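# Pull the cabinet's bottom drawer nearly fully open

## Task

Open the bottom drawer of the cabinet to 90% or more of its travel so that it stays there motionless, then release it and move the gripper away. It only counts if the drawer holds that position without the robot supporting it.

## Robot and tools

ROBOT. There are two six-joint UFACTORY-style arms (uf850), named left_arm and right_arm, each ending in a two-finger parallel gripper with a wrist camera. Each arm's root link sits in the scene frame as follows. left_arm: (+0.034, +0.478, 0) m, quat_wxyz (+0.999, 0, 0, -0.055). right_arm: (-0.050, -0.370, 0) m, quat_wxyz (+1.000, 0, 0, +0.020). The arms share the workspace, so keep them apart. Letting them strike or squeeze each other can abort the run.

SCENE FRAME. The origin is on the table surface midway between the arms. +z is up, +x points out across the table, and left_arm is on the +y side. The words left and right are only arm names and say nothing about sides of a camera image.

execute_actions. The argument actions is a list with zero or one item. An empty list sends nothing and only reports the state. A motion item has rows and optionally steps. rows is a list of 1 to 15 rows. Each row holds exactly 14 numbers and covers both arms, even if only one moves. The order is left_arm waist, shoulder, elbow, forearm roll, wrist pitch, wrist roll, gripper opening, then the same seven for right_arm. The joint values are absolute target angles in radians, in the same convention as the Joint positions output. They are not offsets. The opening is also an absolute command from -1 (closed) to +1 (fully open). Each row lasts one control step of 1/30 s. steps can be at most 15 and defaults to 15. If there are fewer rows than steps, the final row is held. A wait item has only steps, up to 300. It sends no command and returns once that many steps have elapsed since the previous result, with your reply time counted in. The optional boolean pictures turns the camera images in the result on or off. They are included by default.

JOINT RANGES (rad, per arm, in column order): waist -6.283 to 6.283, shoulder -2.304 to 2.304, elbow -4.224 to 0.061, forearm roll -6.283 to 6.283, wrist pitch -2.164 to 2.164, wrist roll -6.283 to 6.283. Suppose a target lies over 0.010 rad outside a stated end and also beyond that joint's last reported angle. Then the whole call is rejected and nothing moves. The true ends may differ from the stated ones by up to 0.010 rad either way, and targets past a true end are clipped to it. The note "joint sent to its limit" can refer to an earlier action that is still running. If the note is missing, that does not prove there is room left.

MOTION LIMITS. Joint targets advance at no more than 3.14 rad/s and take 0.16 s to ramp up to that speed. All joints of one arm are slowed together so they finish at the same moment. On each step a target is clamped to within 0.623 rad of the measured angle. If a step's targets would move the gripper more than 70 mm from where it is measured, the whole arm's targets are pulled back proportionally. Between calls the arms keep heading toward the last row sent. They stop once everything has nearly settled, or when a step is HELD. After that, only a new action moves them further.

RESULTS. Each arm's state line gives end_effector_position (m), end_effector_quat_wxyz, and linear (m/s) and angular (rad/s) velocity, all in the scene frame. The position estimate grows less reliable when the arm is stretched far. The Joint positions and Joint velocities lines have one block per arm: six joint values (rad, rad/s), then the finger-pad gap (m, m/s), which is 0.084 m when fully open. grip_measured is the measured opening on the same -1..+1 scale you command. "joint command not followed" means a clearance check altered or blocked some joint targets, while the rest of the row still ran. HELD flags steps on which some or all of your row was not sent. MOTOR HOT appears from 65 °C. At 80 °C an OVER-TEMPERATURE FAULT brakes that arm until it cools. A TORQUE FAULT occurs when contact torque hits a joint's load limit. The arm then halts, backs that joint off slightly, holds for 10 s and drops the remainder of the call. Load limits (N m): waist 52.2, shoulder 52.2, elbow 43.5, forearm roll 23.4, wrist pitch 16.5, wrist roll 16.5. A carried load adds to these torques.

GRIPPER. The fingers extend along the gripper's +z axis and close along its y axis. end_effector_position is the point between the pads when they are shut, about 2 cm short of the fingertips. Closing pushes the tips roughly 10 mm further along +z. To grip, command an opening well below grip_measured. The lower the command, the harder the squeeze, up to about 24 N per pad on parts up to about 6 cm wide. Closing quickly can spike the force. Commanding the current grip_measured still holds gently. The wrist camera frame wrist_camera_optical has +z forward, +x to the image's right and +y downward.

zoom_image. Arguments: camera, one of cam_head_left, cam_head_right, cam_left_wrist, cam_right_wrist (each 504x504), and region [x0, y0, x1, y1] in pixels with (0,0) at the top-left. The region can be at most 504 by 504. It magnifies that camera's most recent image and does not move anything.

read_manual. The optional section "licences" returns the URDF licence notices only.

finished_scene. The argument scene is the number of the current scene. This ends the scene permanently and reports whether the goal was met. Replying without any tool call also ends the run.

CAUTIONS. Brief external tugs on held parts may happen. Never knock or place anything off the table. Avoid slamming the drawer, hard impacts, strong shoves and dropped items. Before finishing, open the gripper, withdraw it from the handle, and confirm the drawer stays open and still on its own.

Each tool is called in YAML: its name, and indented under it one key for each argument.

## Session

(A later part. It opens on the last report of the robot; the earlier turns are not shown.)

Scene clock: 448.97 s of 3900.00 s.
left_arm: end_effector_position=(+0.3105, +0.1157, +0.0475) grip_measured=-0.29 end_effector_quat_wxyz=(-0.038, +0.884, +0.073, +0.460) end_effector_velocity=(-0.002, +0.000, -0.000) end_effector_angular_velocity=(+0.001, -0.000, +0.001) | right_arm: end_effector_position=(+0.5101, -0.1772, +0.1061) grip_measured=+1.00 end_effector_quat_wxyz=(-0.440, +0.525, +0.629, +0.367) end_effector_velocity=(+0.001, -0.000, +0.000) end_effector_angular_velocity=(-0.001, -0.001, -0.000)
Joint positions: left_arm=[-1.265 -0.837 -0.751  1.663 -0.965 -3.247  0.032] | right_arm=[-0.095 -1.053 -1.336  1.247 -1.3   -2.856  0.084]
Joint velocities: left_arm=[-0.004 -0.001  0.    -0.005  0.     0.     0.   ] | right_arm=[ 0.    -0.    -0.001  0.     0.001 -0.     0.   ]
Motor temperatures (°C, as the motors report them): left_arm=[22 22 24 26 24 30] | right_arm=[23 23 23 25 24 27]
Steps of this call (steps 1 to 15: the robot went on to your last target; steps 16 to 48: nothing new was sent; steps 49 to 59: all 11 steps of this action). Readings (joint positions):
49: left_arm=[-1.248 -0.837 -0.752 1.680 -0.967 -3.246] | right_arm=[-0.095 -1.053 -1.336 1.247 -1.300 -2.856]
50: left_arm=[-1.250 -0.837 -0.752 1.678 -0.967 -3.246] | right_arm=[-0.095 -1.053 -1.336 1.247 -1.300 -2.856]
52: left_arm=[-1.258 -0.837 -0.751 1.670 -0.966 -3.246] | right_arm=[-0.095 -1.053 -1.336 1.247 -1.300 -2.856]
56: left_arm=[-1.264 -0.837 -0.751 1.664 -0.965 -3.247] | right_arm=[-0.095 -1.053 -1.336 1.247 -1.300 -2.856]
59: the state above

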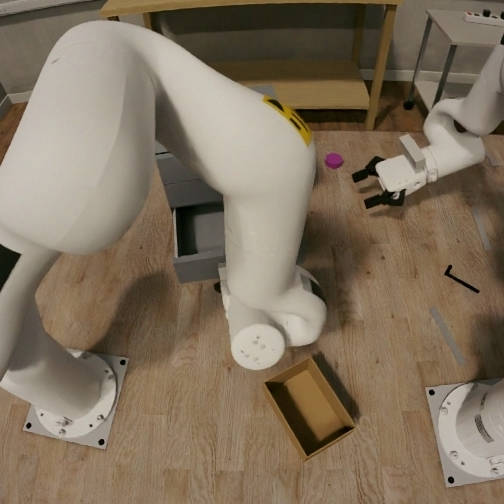

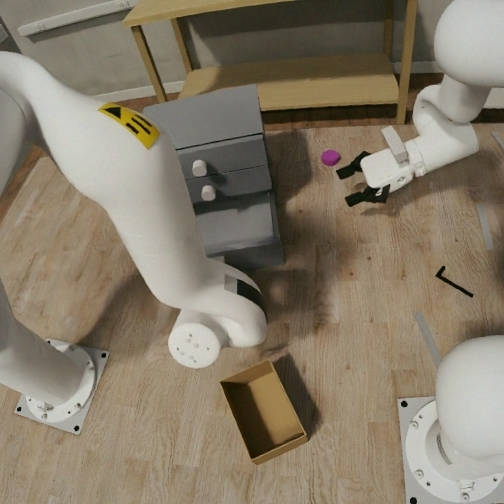

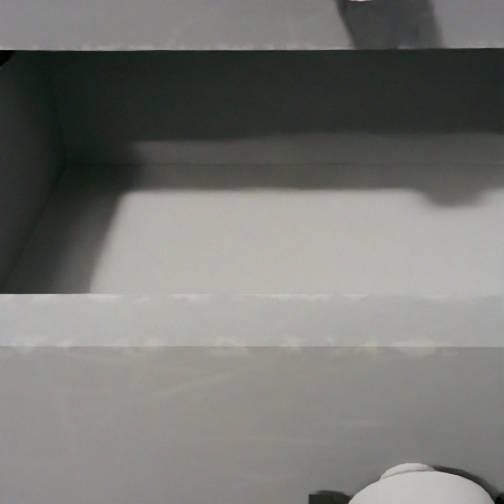

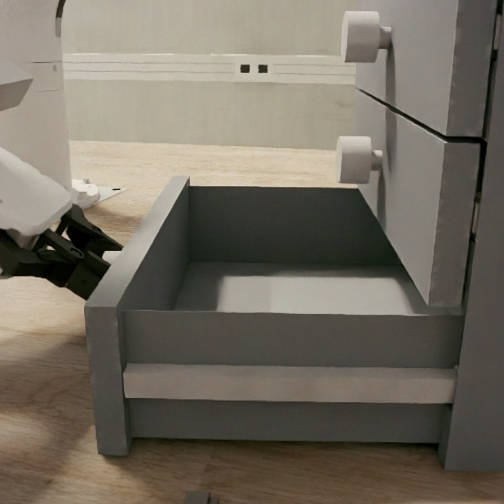

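execute_actions:
  actions:
    - {"rows": [[-1.2826,-0.8372,-0.7507,1.6459,-0.9638,-3.2471,-0.6,-0.095,-1.053,-1.336,1.247,-1.3,-2.856,1]], "steps": 11}

Scene clock: 450.63 s of 3900.00 s.
left_arm: end_effector_position=(+0.3036, +0.1146, +0.0475) grip_measured=-0.29 end_effector_quat_wxyz=(-0.038, +0.884, +0.073, +0.460) end_effector_velocity=(-0.002, -0.000, +0.000) end_effector_angular_velocity=(+0.000, -0.000, -0.001) | right_arm: end_effector_position=(+0.5101, -0.1772, +0.1061) grip_measured=+1.00 end_effector_quat_wxyz=(-0.440, +0.525, +0.629, +0.367) end_effector_velocity=(+0.000, -0.000, +0.000) end_effector_angular_velocity=(+0.000, -0.001, +0.001)
Joint positions: left_arm=[-1.282 -0.837 -0.751  1.646 -0.964 -3.247  0.032] | right_arm=[-0.095 -1.053 -1.336  1.247 -1.3   -2.856  0.084]
Joint velocities: left_arm=[-0.005  0.    -0.    -0.005  0.     0.     0.   ] | right_arm=[ 0.     0.    -0.    -0.001 -0.001 -0.    -0.   ]
Motor temperatures (°C, as the motors report them): left_arm=[22 22 24 26 24 30] | right_arm=[23 23 23 25 24 27]
Steps of this call (steps 1 to 15: the robot went on to your last target; steps 16 to 39: nothing new was sent; steps 40 to 50: all 11 steps of this action). Readings (joint positions):
40: left_arm=[-1.265 -0.837 -0.751 1.663 -0.965 -3.247] | right_arm=[-0.095 -1.053 -1.336 1.247 -1.300 -2.856]
41: left_arm=[-1.267 -0.837 -0.751 1.661 -0.965 -3.247] | right_arm=[-0.095 -1.053 -1.336 1.247 -1.300 -2.856]
43: left_arm=[-1.275 -0.837 -0.751 1.653 -0.964 -3.247] | right_arm=[-0.095 -1.053 -1.336 1.247 -1.300 -2.856]
47: left_arm=[-1.281 -0.837 -0.751 1.647 -0.964 -3.247] | right_arm=[-0.095 -1.053 -1.336 1.247 -1.300 -2.856]
50: the state above

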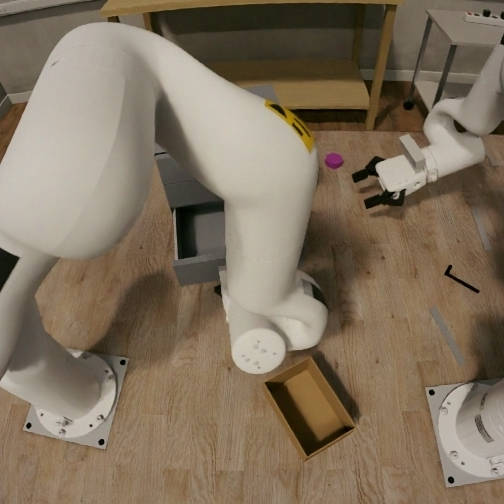

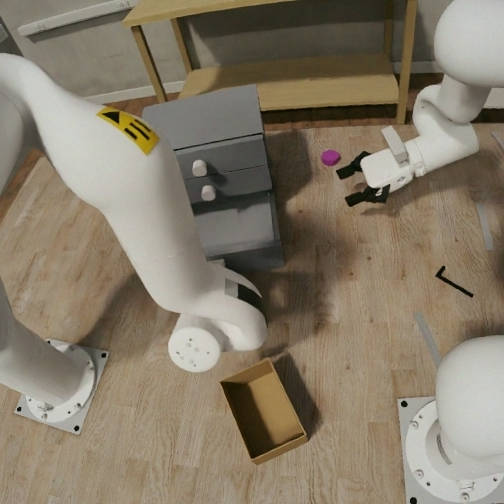

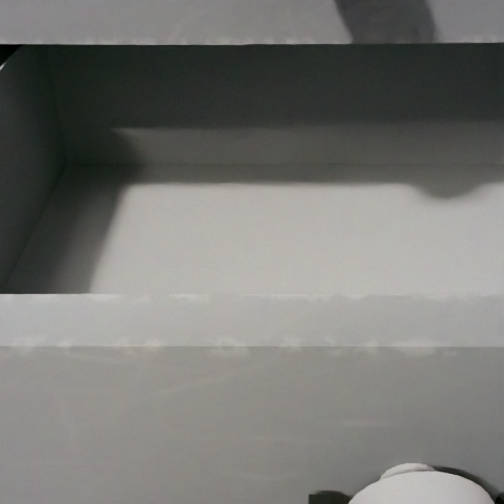

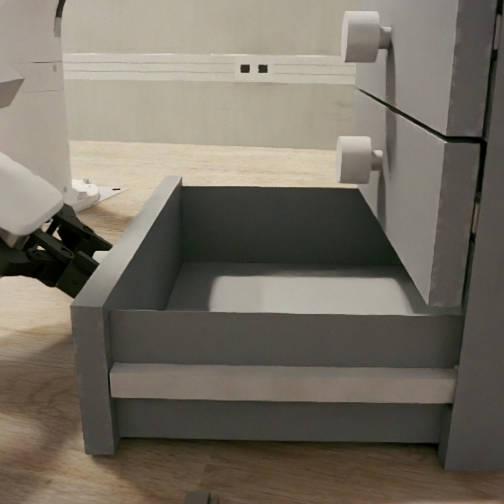

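execute_actions:
  actions:
    - {"rows": [[-1.3,-0.8372,-0.7506,1.6286,-0.9623,-3.2473,-0.6,-0.095,-1.053,-1.336,1.247,-1.3,-2.856,1]], "steps": 11}

Scene clock: 452.03 s of 3900.00 s.
left_arm: end_effector_position=(+0.2967, +0.1134, +0.0475) grip_measured=-0.29 end_effector_quat_wxyz=(-0.038, +0.884, +0.073, +0.460) end_effector_velocity=(-0.002, -0.000, -0.000) end_effector_angular_velocity=(+0.001, +0.002, -0.000) | right_arm: end_effector_position=(+0.5101, -0.1772, +0.1061) grip_measured=+1.00 end_effector_quat_wxyz=(-0.440, +0.525, +0.629, +0.367) end_effector_velocity=(+0.000, -0.000, +0.000) end_effector_angular_velocity=(+0.000, -0.000, -0.000)
Joint positions: left_arm=[-1.299 -0.837 -0.751  1.629 -0.962 -3.247  0.032] | right_arm=[-0.095 -1.053 -1.336  1.247 -1.3   -2.856  0.084]
Joint velocities: left_arm=[-0.005 -0.001 -0.    -0.005  0.002  0.001  0.   ] | right_arm=[-0.  0. -0. -0. -0.  0.  0.]
Motor temperatures (°C, as the motors report them): left_arm=[22 22 24 26 24 30] | right_arm=[23 23 23 25 24 27]
Steps of this call (steps 1 to 15: the robot went on to your last target; steps 16 to 31: nothing new was sent; steps 32 to 42: all 11 steps of this action). Readings (joint positions):
32: left_arm=[-1.283 -0.837 -0.751 1.646 -0.964 -3.247] | right_arm=[-0.095 -1.053 -1.336 1.247 -1.300 -2.856]
33: left_arm=[-1.284 -0.837 -0.751 1.644 -0.964 -3.247] | right_arm=[-0.095 -1.053 -1.336 1.247 -1.300 -2.856]
35: left_arm=[-1.292 -0.837 -0.751 1.636 -0.963 -3.247] | right_arm=[-0.095 -1.053 -1.336 1.247 -1.300 -2.856]
39: left_arm=[-1.299 -0.837 -0.751 1.630 -0.962 -3.247] | right_arm=[-0.095 -1.053 -1.336 1.247 -1.300 -2.856]
42: the state above

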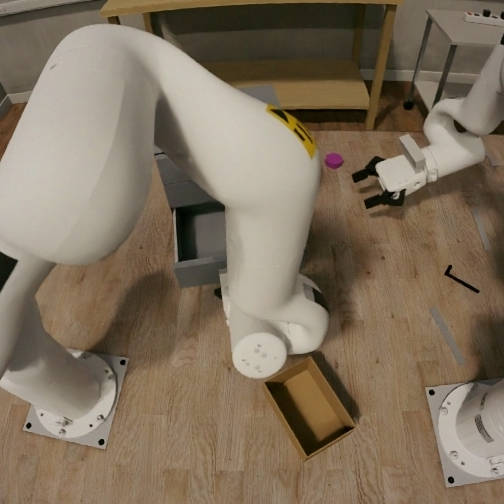

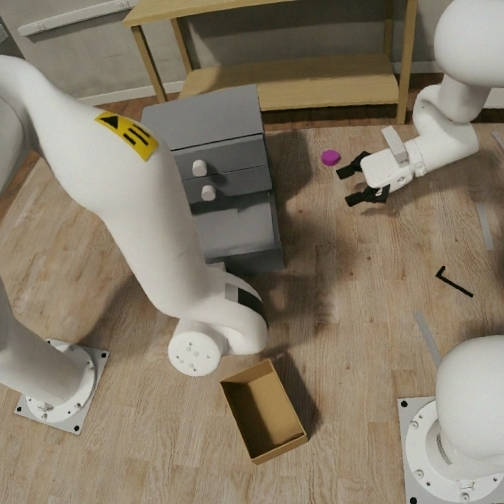

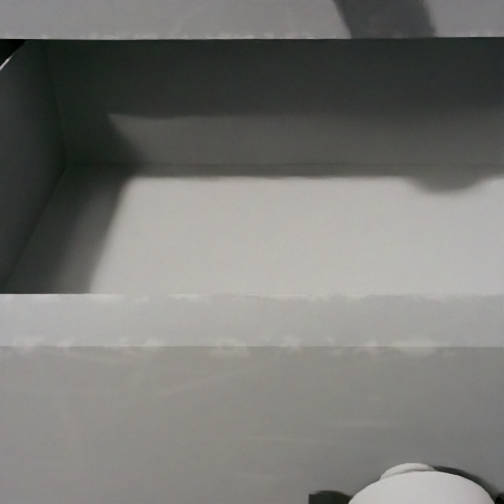

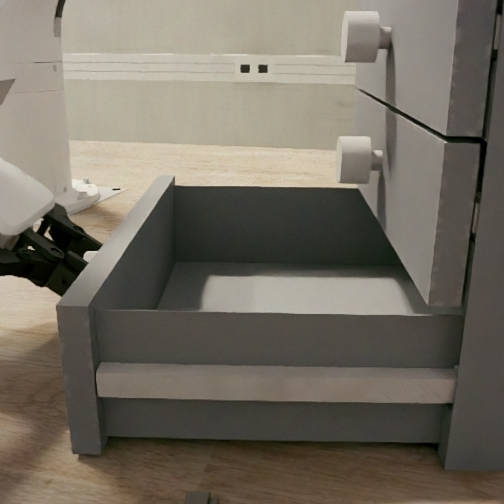

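execute_actions:
  actions:
    - {"rows": [[-1.3174,-0.8373,-0.7508,1.6112,-0.9608,-3.2472,-0.6,-0.095,-1.053,-1.336,1.247,-1.3,-2.856,1]], "steps": 11}

Scene clock: 453.40 s of 3900.00 s.
left_arm: end_effector_position=(+0.2898, +0.1123, +0.0475) grip_measured=-0.29 end_effector_quat_wxyz=(-0.038, +0.884, +0.073, +0.460) end_effector_velocity=(-0.002, -0.001, +0.000) end_effector_angular_velocity=(-0.001, -0.001, +0.000) | right_arm: end_effector_position=(+0.5101, -0.1772, +0.1061) grip_measured=+1.00 end_effector_quat_wxyz=(-0.440, +0.525, +0.629, +0.367) end_effector_velocity=(-0.001, +0.000, -0.000) end_effector_angular_velocity=(+0.001, +0.002, -0.000)
Joint positions: left_arm=[-1.317 -0.837 -0.751  1.612 -0.961 -3.247  0.032] | right_arm=[-0.095 -1.053 -1.336  1.247 -1.3   -2.856  0.084]
Joint velocities: left_arm=[-0.005  0.001 -0.    -0.005 -0.    -0.001 -0.   ] | right_arm=[ 0.    -0.     0.002  0.001 -0.    -0.    -0.   ]
Motor temperatures (°C, as the motors report them): left_arm=[22 22 24 26 24 30] | right_arm=[23 23 23 25 24 27]
Steps of this call (steps 1 to 15: the robot went on to your last target; steps 16 to 30: nothing new was sent; steps 31 to 41: all 11 steps of this action). Readings (joint positions):
31: left_arm=[-1.300 -0.837 -0.751 1.629 -0.962 -3.247] | right_arm=[-0.095 -1.053 -1.336 1.247 -1.300 -2.856]
32: left_arm=[-1.302 -0.837 -0.751 1.626 -0.962 -3.247] | right_arm=[-0.095 -1.053 -1.336 1.247 -1.300 -2.856]
34: left_arm=[-1.310 -0.837 -0.751 1.619 -0.961 -3.247] | right_arm=[-0.095 -1.053 -1.336 1.247 -1.300 -2.856]
38: left_arm=[-1.316 -0.837 -0.751 1.613 -0.961 -3.247] | right_arm=[-0.095 -1.053 -1.336 1.247 -1.300 -2.856]
41: the state above

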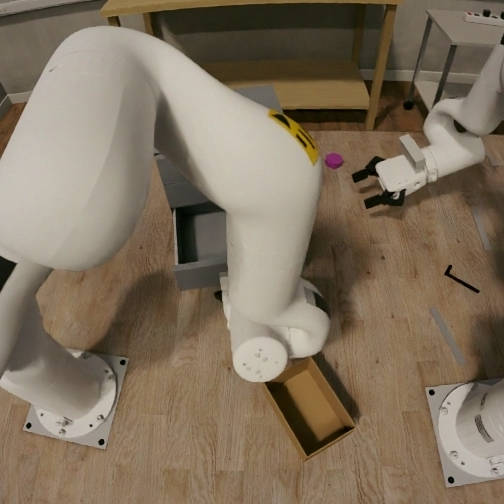

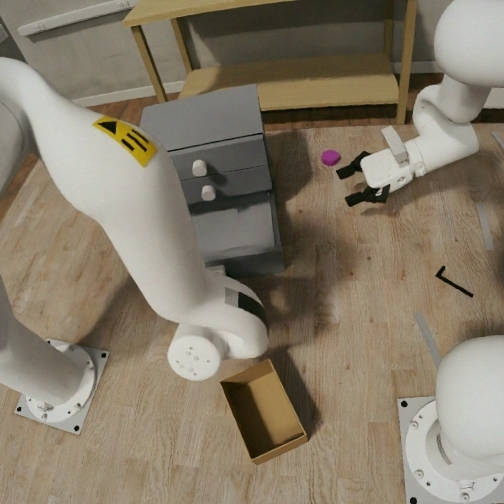

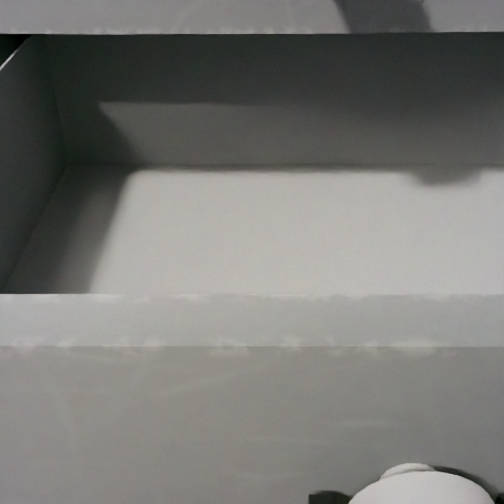

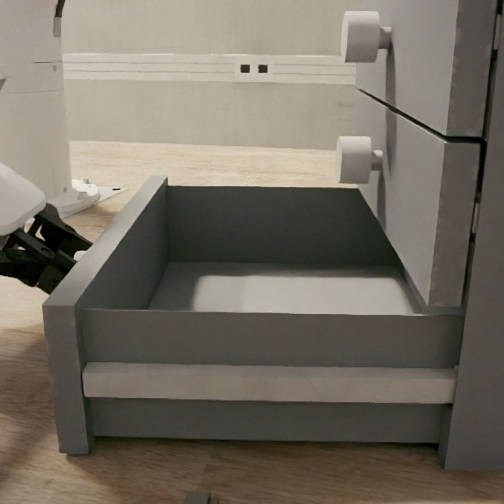

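execute_actions:
  actions:
    - {"rows": [[-1.3347,-0.8374,-0.7513,1.5937,-0.9593,-3.2468,-0.6,-0.095,-1.053,-1.336,1.247,-1.3,-2.856,1]], "steps": 11}

Scene clock: 454.80 s of 3900.00 s.
left_arm: end_effector_position=(+0.2829, +0.1112, +0.0475) grip_measured=-0.29 end_effector_quat_wxyz=(-0.038, +0.884, +0.073, +0.460) end_effector_velocity=(-0.002, +0.000, -0.001) end_effector_angular_velocity=(+0.002, +0.000, +0.000) | right_arm: end_effector_position=(+0.5101, -0.1772, +0.1061) grip_measured=+1.00 end_effector_quat_wxyz=(-0.440, +0.525, +0.629, +0.367) end_effector_velocity=(+0.000, +0.000, +0.000) end_effector_angular_velocity=(+0.000, +0.000, -0.001)
Joint positions: left_arm=[-1.334 -0.837 -0.751  1.594 -0.959 -3.247  0.032] | right_arm=[-0.095 -1.053 -1.336  1.247 -1.3   -2.856  0.084]
Joint velocities: left_arm=[-0.006 -0.002  0.    -0.006  0.001  0.    -0.   ] | right_arm=[-0.    -0.     0.     0.001 -0.    -0.     0.   ]
Motor temperatures (°C, as the motors report them): left_arm=[22 22 24 26 24 30] | right_arm=[23 23 23 25 24 27]
Steps of this call (steps 1 to 15: the robot went on to your last target; steps 16 to 31: nothing new was sent; steps 32 to 42: all 11 steps of this action). Readings (joint positions):
32: left_arm=[-1.317 -0.837 -0.751 1.611 -0.961 -3.247] | right_arm=[-0.095 -1.053 -1.336 1.247 -1.300 -2.856]
33: left_arm=[-1.319 -0.837 -0.751 1.609 -0.961 -3.247] | right_arm=[-0.095 -1.053 -1.336 1.247 -1.300 -2.856]
35: left_arm=[-1.327 -0.837 -0.751 1.601 -0.960 -3.247] | right_arm=[-0.095 -1.053 -1.336 1.247 -1.300 -2.856]
39: left_arm=[-1.333 -0.837 -0.751 1.595 -0.959 -3.247] | right_arm=[-0.095 -1.053 -1.336 1.247 -1.300 -2.856]
42: the state above

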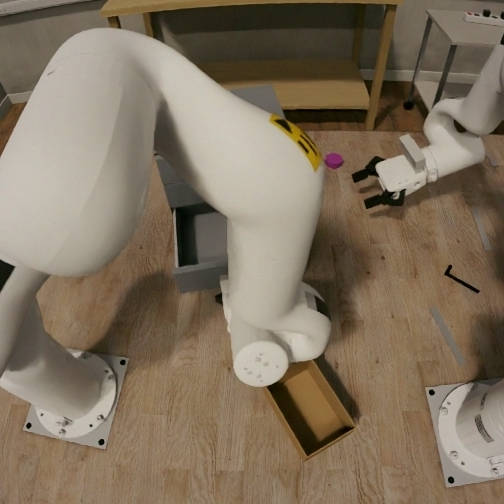

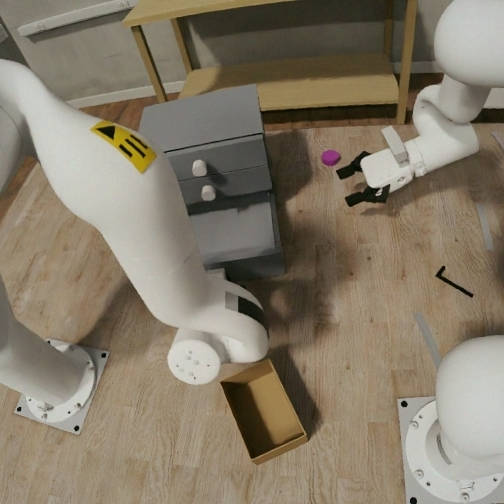

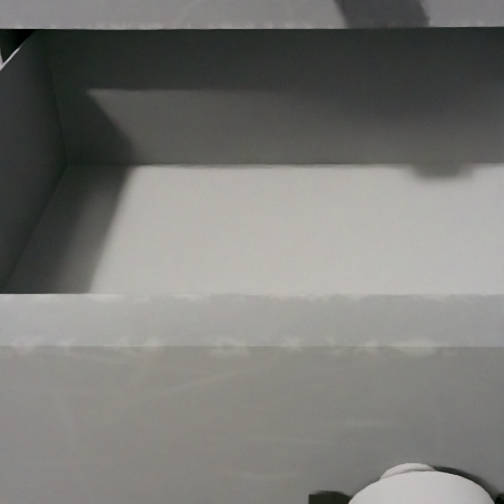

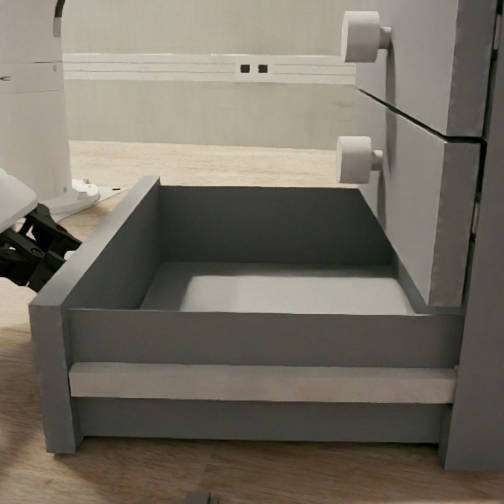

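zoom_image:
  camera: "cam_right_wrist"
  region: [340, 180, 480, 330]

zoom_image:
  camera: "cam_right_wrist"
  region: [100, 160, 240, 320]

zoom_image:
  camera: "cam_left_wrist"
  region: [0, 0, 120, 120]

Region (340, 180, 480, 330) of cam_right_wrist's 504x504 image, scaled by 3.360, with more detail than that image has; it fills the left 470 columns of this view, and the rest is white.

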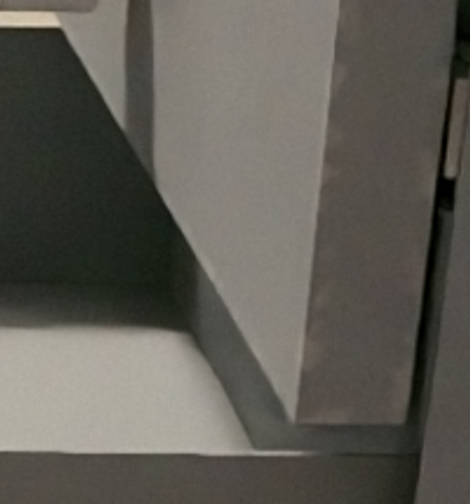

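Region (100, 160, 240, 320) of cam_right_wrist's 504x504 image, scaled by 3.150, with more detail than that image has; it fills the left 441 columns of this view, and the rest is white.

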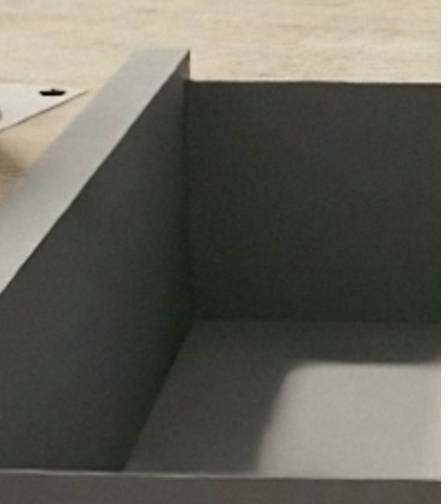

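Region (0, 0, 120, 120) of cam_left_wrist's 504x504 image, scaled by 4.200, with more detail than that image has.

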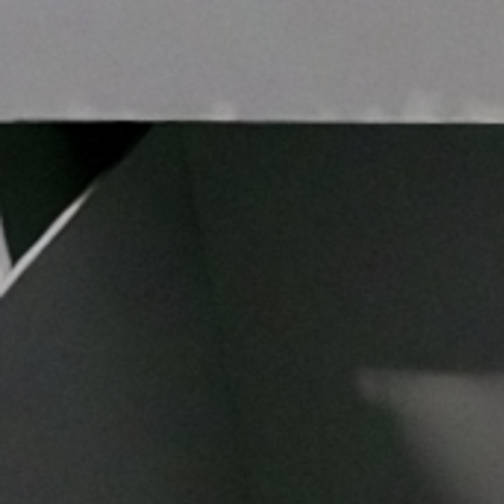

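execute_actions:
  actions:
    - {"rows": [[-1.3521,-0.8376,-0.7521,1.576,-0.9578,-3.2461,-0.6,-0.095,-1.053,-1.336,1.247,-1.3,-2.856,1]], "steps": 11}

Scene clock: 475.50 s of 3900.00 s.
left_arm: end_effector_position=(+0.2766, +0.1103, +0.0476) grip_measured=-0.29 end_effector_quat_wxyz=(-0.038, +0.884, +0.073, +0.461) end_effector_velocity=(-0.001, +0.000, +0.001) end_effector_angular_velocity=(-0.000, -0.003, +0.001) | right_arm: end_effector_position=(+0.5101, -0.1772, +0.1061) grip_measured=+1.00 end_effector_quat_wxyz=(-0.440, +0.525, +0.629, +0.367) end_effector_velocity=(+0.000, -0.000, +0.000) end_effector_angular_velocity=(-0.000, -0.001, -0.000)
Joint positions: left_arm=[-1.35  -0.838 -0.752  1.577 -0.959 -3.246  0.031] | right_arm=[-0.095 -1.053 -1.336  1.247 -1.3   -2.856  0.084]
Joint velocities: left_arm=[-0.004 -0.     0.    -0.005 -0.002 -0.001 -0.   ] | right_arm=[ 0.    -0.    -0.001  0.     0.    -0.     0.   ]
Motor temperatures (°C, as the motors report them): left_arm=[22 22 24 26 24 30] | right_arm=[23 23 23 25 24 27]
Steps of this call (steps 1 to 15: the robot went on to your last target; steps 16 to 90: nothing new was sent; then 17.33 s passed at rest; steps 91 to 101: all 11 steps of this action). Readings (joint positions):
91: left_arm=[-1.335 -0.837 -0.751 1.594 -0.959 -3.247] | right_arm=[-0.095 -1.053 -1.336 1.247 -1.300 -2.856]
92: left_arm=[-1.337 -0.837 -0.751 1.592 -0.959 -3.247] | right_arm=[-0.095 -1.053 -1.336 1.247 -1.300 -2.856]
94: left_arm=[-1.344 -0.838 -0.752 1.584 -0.958 -3.246] | right_arm=[-0.095 -1.053 -1.336 1.247 -1.300 -2.856]
98: left_arm=[-1.350 -0.838 -0.752 1.578 -0.959 -3.246] | right_arm=[-0.095 -1.053 -1.336 1.247 -1.300 -2.856]
101: the state above

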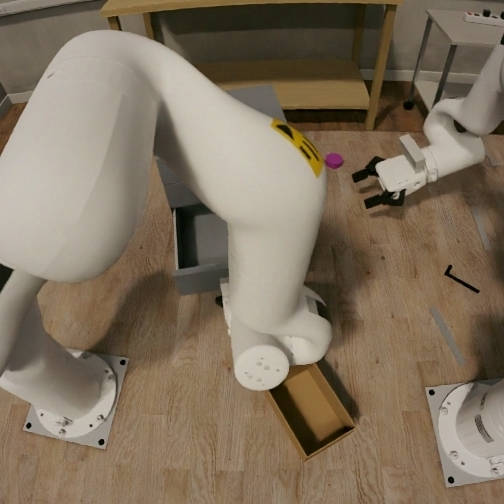

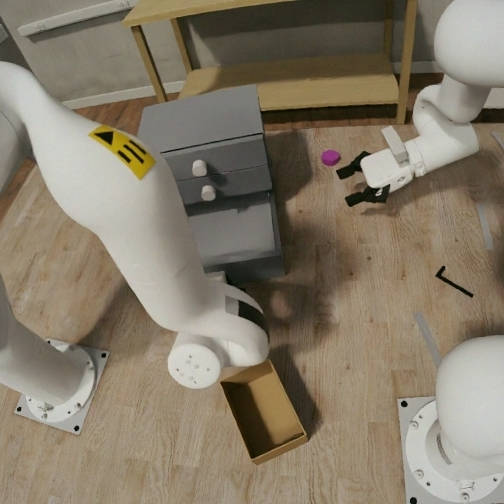

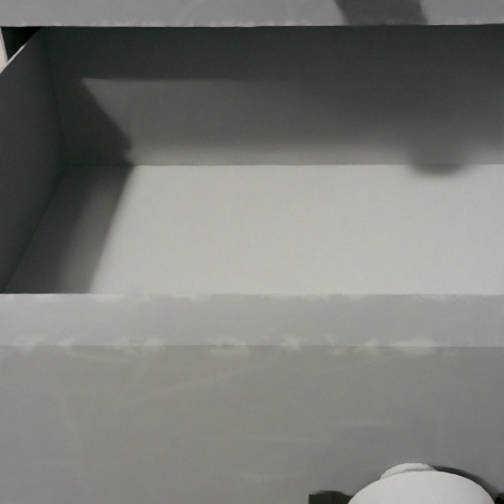

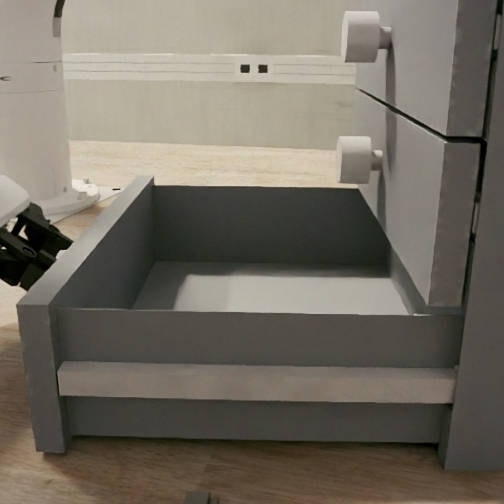

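execute_actions:
  actions: []
  pictures: false

Scene clock: 478.10 s of 3900.00 s.
left_arm: end_effector_position=(+0.2757, +0.1100, +0.0475) grip_measured=-0.29 end_effector_quat_wxyz=(-0.038, +0.884, +0.073, +0.460) end_effector_velocity=(+0.001, +0.000, -0.000) end_effector_angular_velocity=(-0.000, +0.000, +0.002) | right_arm: end_effector_position=(+0.5101, -0.1772, +0.1061) grip_measured=+1.00 end_effector_quat_wxyz=(-0.440, +0.525, +0.629, +0.367) end_effector_velocity=(-0.001, +0.000, -0.000) end_effector_angular_velocity=(+0.001, +0.002, -0.000)
Joint positions: left_arm=[-1.352 -0.838 -0.752  1.576 -0.958 -3.246  0.031] | right_arm=[-0.095 -1.053 -1.336  1.247 -1.3   -2.856  0.084]
Joint velocities: left_arm=[ 0.002 -0.    -0.    -0.     0.    -0.    -0.   ] | right_arm=[-0.    -0.     0.002  0.    -0.     0.    -0.   ]
Motor temperatures (°C, as the motors report them): left_arm=[22 22 24 26 24 30] | right_arm=[23 23 23 25 24 27]
Steps of this call (steps 1 to 15: the robot went on to your last target; steps 16 to 78: nothing new was sent). Readings (joint positions):
1: left_arm=[-1.351 -0.838 -0.752 1.577 -0.959 -3.246] | right_arm=[-0.095 -1.053 -1.336 1.247 -1.300 -2.856]
2: left_arm=[-1.351 -0.838 -0.752 1.577 -0.959 -3.246] | right_arm=[-0.095 -1.053 -1.336 1.247 -1.300 -2.856]
4: left_arm=[-1.351 -0.838 -0.752 1.576 -0.959 -3.246] | right_arm=[-0.095 -1.053 -1.336 1.247 -1.300 -2.856]
8: left_arm=[-1.352 -0.838 -0.752 1.576 -0.959 -3.246] | right_arm=[-0.095 -1.053 -1.336 1.247 -1.300 -2.856]
78: the state above
All arms were judged still, so your last target was given up. Only a new action makes them travel on or press farther. Fingers that are still opening or closing keep moving.

execute_actions:
  actions: []

zoom_image:
  camera: "cam_right_wrist"
  region: [0, 280, 100, 420]

zoom_image:
  camera: "cam_left_wrist"
  region: [290, 280, 504, 504]

Scene clock: 481.07 s of 3900.00 s.
left_arm: end_effector_position=(+0.2757, +0.1100, +0.0475) grip_measured=-0.29 end_effector_quat_wxyz=(-0.038, +0.884, +0.073, +0.460) end_effector_velocity=(-0.000, -0.001, +0.000) end_effector_angular_velocity=(+0.000, -0.000, -0.003) | right_arm: end_effector_position=(+0.5101, -0.1772, +0.1061) grip_measured=+1.00 end_effector_quat_wxyz=(-0.440, +0.525, +0.629, +0.367) end_effector_velocity=(+0.000, -0.000, +0.000) end_effector_angular_velocity=(-0.000, -0.001, -0.001)
Joint positions: left_arm=[-1.352 -0.838 -0.752  1.576 -0.958 -3.246  0.031] | right_arm=[-0.095 -1.053 -1.336  1.247 -1.3   -2.856  0.084]
Joint velocities: left_arm=[-0.001  0.    -0.     0.001 -0.001  0.    -0.   ] | right_arm=[-0.     0.    -0.001  0.001  0.     0.    -0.   ]
Motor temperatures (°C, as the motors report them): left_arm=[22 23 24 26 24 30] | right_arm=[23 23 23 25 24 27]
Steps of this call (steps 1 to 89: nothing new was sent). Readings (joint positions):
1: left_arm=[-1.352 -0.838 -0.752 1.576 -0.958 -3.246] | right_arm=[-0.095 -1.053 -1.336 1.247 -1.300 -2.856]
2: left_arm=[-1.352 -0.838 -0.752 1.576 -0.958 -3.246] | right_arm=[-0.095 -1.053 -1.336 1.247 -1.300 -2.856]
4: left_arm=[-1.352 -0.838 -0.752 1.576 -0.958 -3.246] | right_arm=[-0.095 -1.053 -1.336 1.247 -1.300 -2.856]
8: left_arm=[-1.352 -0.838 -0.752 1.576 -0.958 -3.246] | right_arm=[-0.095 -1.053 -1.336 1.247 -1.300 -2.856]
89: the state above

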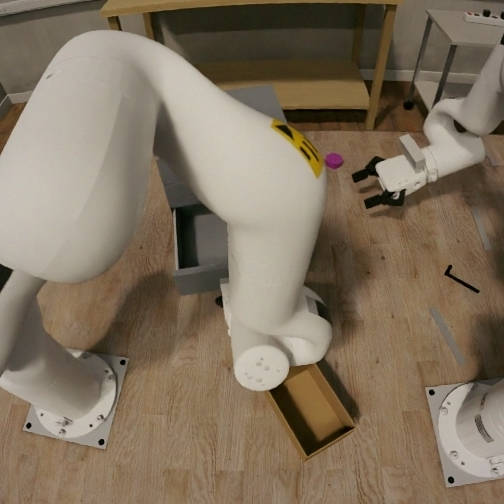

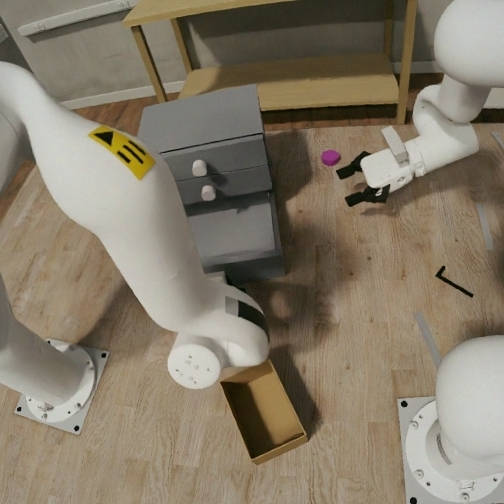

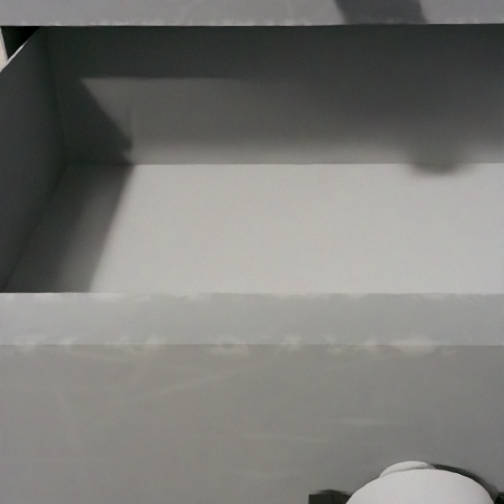

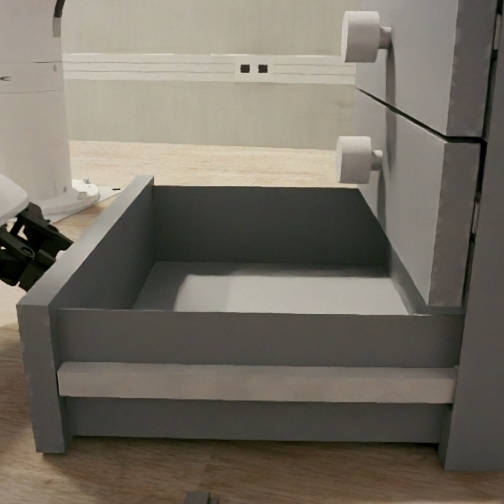

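Region (0, 280, 100, 420) of cam_right_wrist's 504x504 image, scaled by 3.600, with more detail than that image has; it fills the left 360 columns of this view, and the rest is white.

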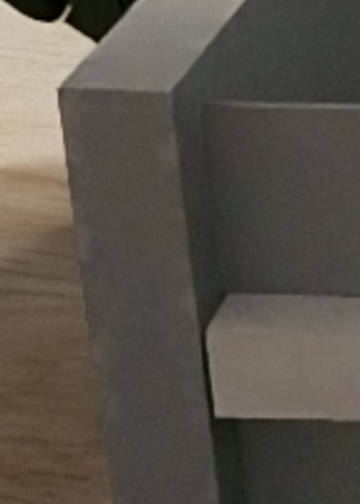

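Region (290, 280, 504, 504) of cam_left_wrist's 504x504 image, scaled by 2.250, with more detail than that image has; it fills the left 482 columns of this view, and the rest is white.

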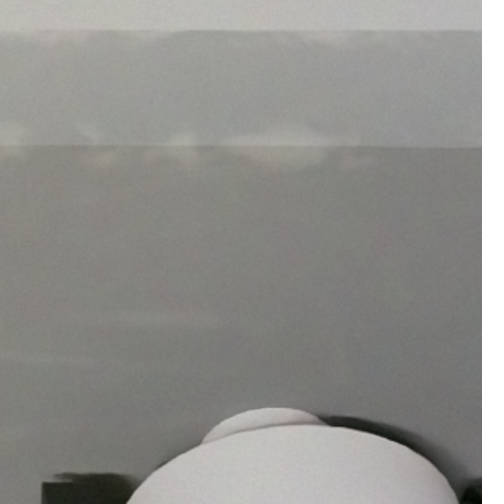

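execute_actions:
  actions:
    - {"rows": [[-1.357,-0.8377,-0.7524,1.5709,-0.9574,-3.2458,-0.6,-0.095,-1.053,-1.336,1.247,-1.3,-2.856,1]], "steps": 9}

execute_actions:
  actions:
    - {"rows": [[-1.353,-0.8376,-0.7521,1.575,-0.9577,-3.2461,-0.6,-0.095,-1.053,-1.336,1.247,-1.3,-2.856,1],[-1.353,-0.8376,-0.7521,1.575,-0.9577,-3.2461,-0.6,-0.095,-1.053,-1.336,1.247,-1.3,-2.856,1],[-1.353,-0.8376,-0.7521,1.575,-0.9577,-3.2461,-0.6,-0.095,-1.053,-1.336,1.247,-1.3,-2.856,1],[-1.353,-0.8376,-0.7521,1.575,-0.9577,-3.2461,-0.6,-0.095,-1.053,-1.336,1.247,-1.3,-2.856,1],[-1.353,-0.8376,-0.7521,1.575,-0.9577,-3.2461,-0.4,-0.095,-1.053,-1.336,1.247,-1.3,-2.856,1],[-1.353,-0.8376,-0.7521,1.575,-0.9577,-3.2461,-0.27,-0.095,-1.053,-1.336,1.247,-1.3,-2.856,1],[-1.353,-0.8376,-0.7521,1.575,-0.9577,-3.2461,-0.18,-0.095,-1.053,-1.336,1.247,-1.3,-2.856,1],[-1.353,-0.8376,-0.7521,1.575,-0.9577,-3.2461,-0.05,-0.095,-1.053,-1.336,1.247,-1.3,-2.856,1],[-1.353,-0.8376,-0.7521,1.575,-0.9577,-3.2461,0.15,-0.095,-1.053,-1.336,1.247,-1.3,-2.856,1],[-1.353,-0.8376,-0.7521,1.575,-0.9577,-3.2461,0.4,-0.095,-1.053,-1.336,1.247,-1.3,-2.856,1],[-1.353,-0.8376,-0.7521,1.575,-0.9577,-3.2461,0.7,-0.095,-1.053,-1.336,1.247,-1.3,-2.856,1],[-1.353,-0.8376,-0.7521,1.575,-0.9577,-3.2461,1,-0.095,-1.053,-1.336,1.247,-1.3,-2.856,1]], "steps": 12}
  pictures: false

execute_actions:
  actions:
    - {"rows": [[-1.3551,-0.8342,-0.7514,1.5711,-0.9581,-3.2429,1,-0.095,-1.053,-1.336,1.247,-1.3,-2.856,1],[-1.3612,-0.8247,-0.7494,1.5599,-0.9594,-3.2340,1,-0.095,-1.053,-1.336,1.247,-1.3,-2.856,1],[-1.3706,-0.8100,-0.7463,1.5427,-0.9613,-3.2202,1,-0.095,-1.053,-1.336,1.247,-1.3,-2.856,1],[-1.3827,-0.7910,-0.7423,1.5206,-0.9638,-3.2024,1,-0.095,-1.053,-1.336,1.247,-1.3,-2.856,1],[-1.3969,-0.7687,-0.7376,1.4945,-0.9667,-3.1815,1,-0.095,-1.053,-1.336,1.247,-1.3,-2.856,1],[-1.4126,-0.7441,-0.7324,1.4658,-0.9699,-3.1585,1,-0.095,-1.053,-1.336,1.247,-1.3,-2.856,1],[-1.4292,-0.7181,-0.7268,1.4353,-0.9734,-3.1340,1,-0.095,-1.053,-1.336,1.247,-1.3,-2.856,1],[-1.4461,-0.6915,-0.7213,1.4044,-0.9768,-3.1092,1,-0.095,-1.053,-1.336,1.247,-1.3,-2.856,1],[-1.4627,-0.6655,-0.7157,1.3739,-0.9803,-3.0847,1,-0.095,-1.053,-1.336,1.247,-1.3,-2.856,1],[-1.4784,-0.6409,-0.7105,1.3452,-0.9835,-3.0617,1,-0.095,-1.053,-1.336,1.247,-1.3,-2.856,1],[-1.4926,-0.6186,-0.7058,1.3191,-0.9864,-3.0408,1,-0.095,-1.053,-1.336,1.247,-1.3,-2.856,1],[-1.5047,-0.5996,-0.7018,1.2970,-0.9889,-3.0230,1,-0.095,-1.053,-1.336,1.247,-1.3,-2.856,1],[-1.5141,-0.5849,-0.6987,1.2798,-0.9908,-3.0092,1,-0.095,-1.053,-1.336,1.247,-1.3,-2.856,1],[-1.5201,-0.5754,-0.6967,1.2686,-0.9921,-3.0003,1,-0.095,-1.053,-1.336,1.247,-1.3,-2.856,1],[-1.5223,-0.5720,-0.6960,1.2647,-0.9925,-2.9971,1,-0.095,-1.053,-1.336,1.247,-1.3,-2.856,1]], "steps": 15}
  pictures: false

execute_actions:
  actions:
    - {"steps": 12}

Scene clock: 517.83 s of 3900.00 s.
left_arm: end_effector_position=(+0.2739, +0.1097, +0.0477) grip_measured=-0.29 end_effector_quat_wxyz=(-0.038, +0.884, +0.073, +0.460) end_effector_velocity=(-0.001, +0.000, -0.001) end_effector_angular_velocity=(+0.001, +0.001, +0.001) | right_arm: end_effector_position=(+0.5101, -0.1772, +0.1061) grip_measured=+1.00 end_effector_quat_wxyz=(-0.440, +0.525, +0.629, +0.367) end_effector_velocity=(-0.001, +0.000, -0.000) end_effector_angular_velocity=(+0.001, +0.002, -0.000)
Joint positions: left_arm=[-1.357 -0.838 -0.752  1.571 -0.958 -3.246  0.031] | right_arm=[-0.095 -1.053 -1.336  1.247 -1.3   -2.856  0.084]
Joint velocities: left_arm=[-0.002 -0.001 -0.001 -0.003  0.001  0.001 -0.   ] | right_arm=[-0.    -0.     0.001  0.    -0.001  0.    -0.   ]
Motor temperatures (°C, as the motors report them): left_arm=[22 23 24 26 24 30] | right_arm=[23 23 23 25 24 27]
Steps of this call (steps 1 to 90: nothing new was sent; then 33.47 s passed at rest; steps 91 to 99: all 9 steps of this action). Readings (joint positions):
91: left_arm=[-1.352 -0.838 -0.752 1.576 -0.958 -3.246] | right_arm=[-0.095 -1.053 -1.336 1.247 -1.300 -2.856]
92: left_arm=[-1.353 -0.838 -0.752 1.575 -0.958 -3.246] | right_arm=[-0.095 -1.053 -1.336 1.247 -1.300 -2.856]
94: left_arm=[-1.355 -0.837 -0.752 1.573 -0.958 -3.246] | right_arm=[-0.095 -1.053 -1.336 1.247 -1.300 -2.856]
98: left_arm=[-1.357 -0.838 -0.752 1.571 -0.958 -3.246] | right_arm=[-0.095 -1.053 -1.336 1.247 -1.300 -2.856]
99: the state above

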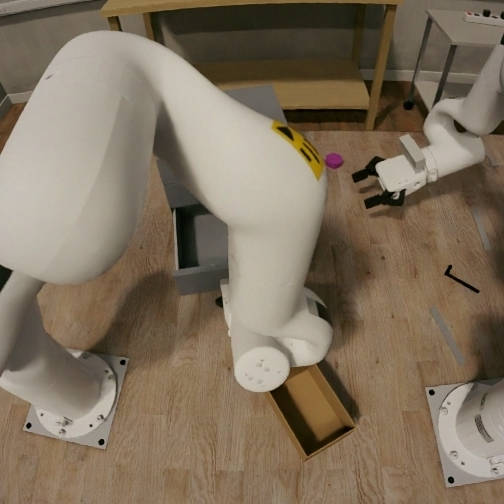

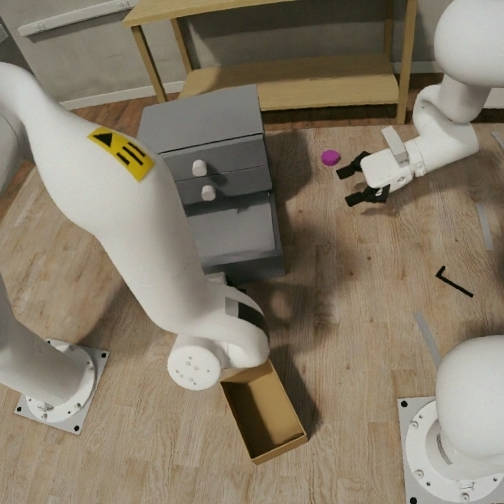

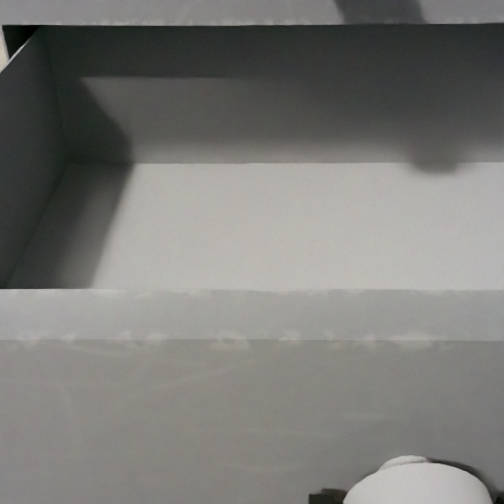

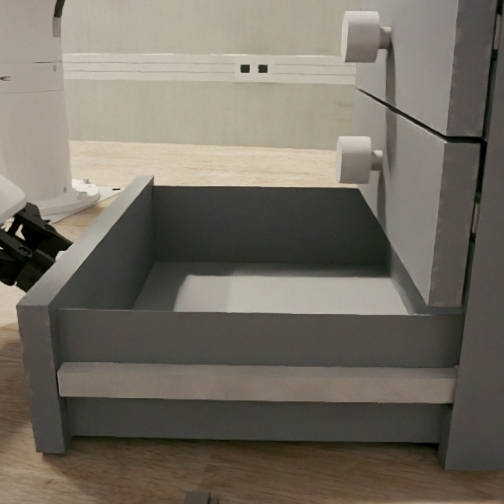

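Scene clock: 518.23 s of 3900.00 s.
left_arm: end_effector_position=(+0.2746, +0.1095, +0.0469) grip_measured=+0.37 end_effector_quat_wxyz=(-0.037, +0.885, +0.073, +0.459) end_effector_velocity=(+0.004, +0.002, +0.004) end_effector_angular_velocity=(+0.004, -0.017, +0.004) | right_arm: end_effector_position=(+0.5101, -0.1772, +0.1061) grip_measured=+1.00 end_effector_quat_wxyz=(-0.440, +0.525, +0.629, +0.367) end_effector_velocity=(+0.000, -0.000, -0.000) end_effector_angular_velocity=(-0.000, -0.000, +0.001)
Joint positions: left_arm=[-1.354 -0.838 -0.753  1.575 -0.954 -3.246  0.06 ] | right_arm=[-0.095 -1.053 -1.336  1.247 -1.3   -2.856  0.084]
Joint velocities: left_arm=[ 0.006  0.001  0.003  0.    -0.018  0.     0.182] | right_arm=[-0.     0.    -0.    -0.001  0.    -0.    -0.   ]
Motor temperatures (°C, as the motors report them): left_arm=[22 23 24 26 24 30] | right_arm=[23 23 23 25 24 27]
Steps of this call (steps 1 to 12: all 12 steps of this action). Readings (joint positions):
1: left_arm=[-1.357 -0.838 -0.752 1.571 -0.958 -3.246] | right_arm=[-0.095 -1.053 -1.336 1.247 -1.300 -2.856]
2: left_arm=[-1.356 -0.838 -0.752 1.572 -0.958 -3.246] | right_arm=[-0.095 -1.053 -1.336 1.247 -1.300 -2.856]
4: left_arm=[-1.356 -0.837 -0.752 1.573 -0.957 -3.246] | right_arm=[-0.095 -1.053 -1.336 1.247 -1.300 -2.856]
8: left_arm=[-1.355 -0.837 -0.752 1.574 -0.954 -3.246] | right_arm=[-0.095 -1.053 -1.336 1.247 -1.300 -2.856]
12: the state above

Scene clock: 518.73 s of 3900.00 s.
left_arm: end_effector_position=(+0.2231, +0.0973, +0.1278) grip_measured=+1.00 end_effector_quat_wxyz=(-0.037, +0.882, +0.073, +0.464) end_effector_velocity=(-0.160, -0.003, +0.203) end_effector_angular_velocity=(-0.005, +0.061, +0.003) | right_arm: end_effector_position=(+0.5101, -0.1772, +0.1061) grip_measured=+1.00 end_effector_quat_wxyz=(-0.440, +0.525, +0.629, +0.367) end_effector_velocity=(+0.001, -0.000, +0.000) end_effector_angular_velocity=(+0.000, -0.002, -0.000)
Joint positions: left_arm=[-1.485 -0.63  -0.709  1.333 -0.985 -3.052  0.084] | right_arm=[-0.095 -1.053 -1.336  1.247 -1.3   -2.856  0.084]
Joint velocities: left_arm=[-0.368  0.575  0.119 -0.669 -0.075  0.533  0.   ] | right_arm=[-0.     0.    -0.002  0.    -0.     0.     0.   ]
Motor temperatures (°C, as the motors report them): left_arm=[22 23 24 26 24 30] | right_arm=[23 23 23 25 24 27]
Steps of this call (steps 1 to 15: all 15 steps of this action). Readings (joint positions):
1: left_arm=[-1.354 -0.838 -0.753 1.575 -0.955 -3.246] | right_arm=[-0.095 -1.053 -1.336 1.247 -1.300 -2.856]
2: left_arm=[-1.354 -0.837 -0.752 1.575 -0.955 -3.245] | right_arm=[-0.095 -1.053 -1.336 1.247 -1.300 -2.856]
4: left_arm=[-1.358 -0.831 -0.751 1.567 -0.957 -3.239] | right_arm=[-0.095 -1.053 -1.336 1.247 -1.300 -2.856]
8: left_arm=[-1.388 -0.783 -0.740 1.510 -0.964 -3.194] | right_arm=[-0.095 -1.053 -1.336 1.247 -1.300 -2.856]
15: the state above

Scene clock: 519.13 s of 3900.00 s.
left_arm: end_effector_position=(+0.2070, +0.0987, +0.1470) grip_measured=+1.00 end_effector_quat_wxyz=(-0.038, +0.884, +0.073, +0.460) end_effector_velocity=(-0.003, -0.001, +0.003) end_effector_angular_velocity=(-0.001, +0.002, -0.001) | right_arm: end_effector_position=(+0.5101, -0.1772, +0.1061) grip_measured=+1.00 end_effector_quat_wxyz=(-0.440, +0.525, +0.629, +0.367) end_effector_velocity=(+0.000, -0.000, +0.000) end_effector_angular_velocity=(+0.000, -0.001, +0.000)
Joint positions: left_arm=[-1.522 -0.573 -0.696  1.266 -0.992 -2.998  0.084] | right_arm=[-0.095 -1.053 -1.336  1.247 -1.3   -2.856  0.084]
Joint velocities: left_arm=[-0.007  0.009  0.    -0.011 -0.001  0.009  0.   ] | right_arm=[-0.    -0.    -0.001  0.     0.    -0.001 -0.   ]
Motor temperatures (°C, as the motors report them): left_arm=[22 23 24 26 24 30] | right_arm=[23 23 23 25 24 27]
Steps of this call (steps 1 to 12: the robot went on to your last target). Readings (joint positions):
1: left_arm=[-1.497 -0.612 -0.705 1.313 -0.987 -3.036] | right_arm=[-0.095 -1.053 -1.336 1.247 -1.300 -2.856]
2: left_arm=[-1.505 -0.599 -0.703 1.298 -0.989 -3.024] | right_arm=[-0.095 -1.053 -1.336 1.247 -1.300 -2.856]
4: left_arm=[-1.514 -0.585 -0.699 1.280 -0.991 -3.010] | right_arm=[-0.095 -1.053 -1.336 1.247 -1.300 -2.856]
8: left_arm=[-1.520 -0.576 -0.696 1.269 -0.992 -3.000] | right_arm=[-0.095 -1.053 -1.336 1.247 -1.300 -2.856]
12: the state above

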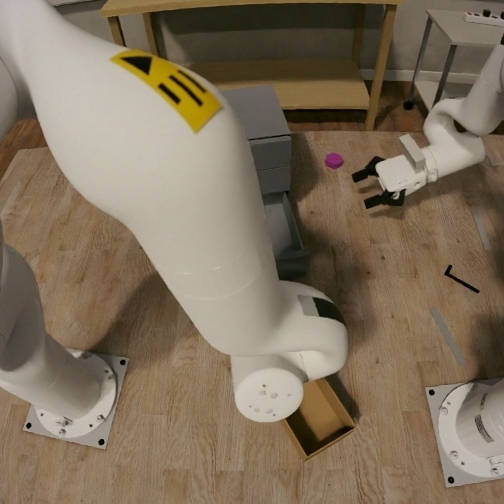

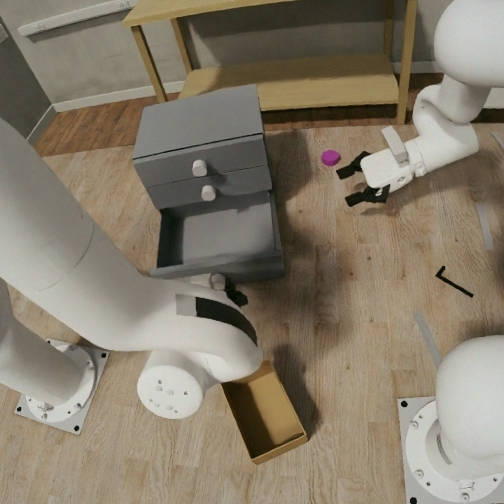

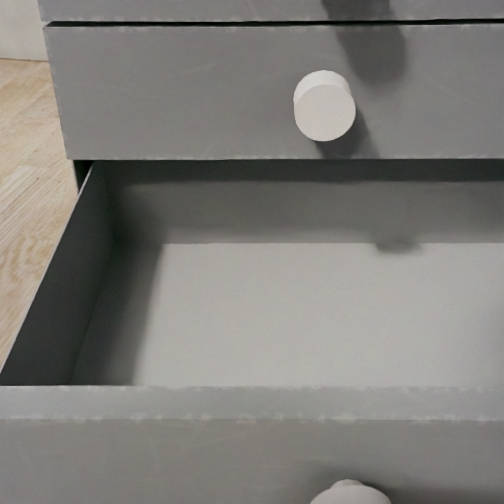

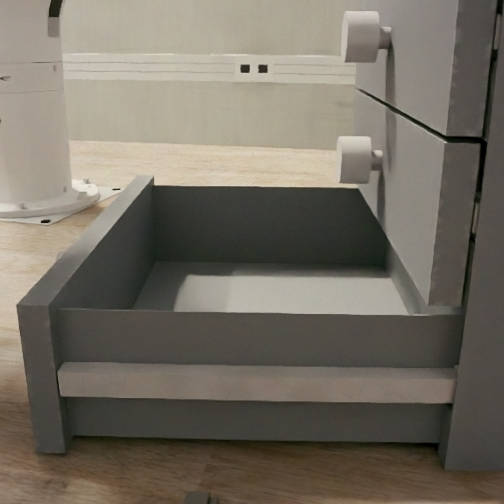

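finished_scene:
  scene: 1

The scene is finished: the task was done.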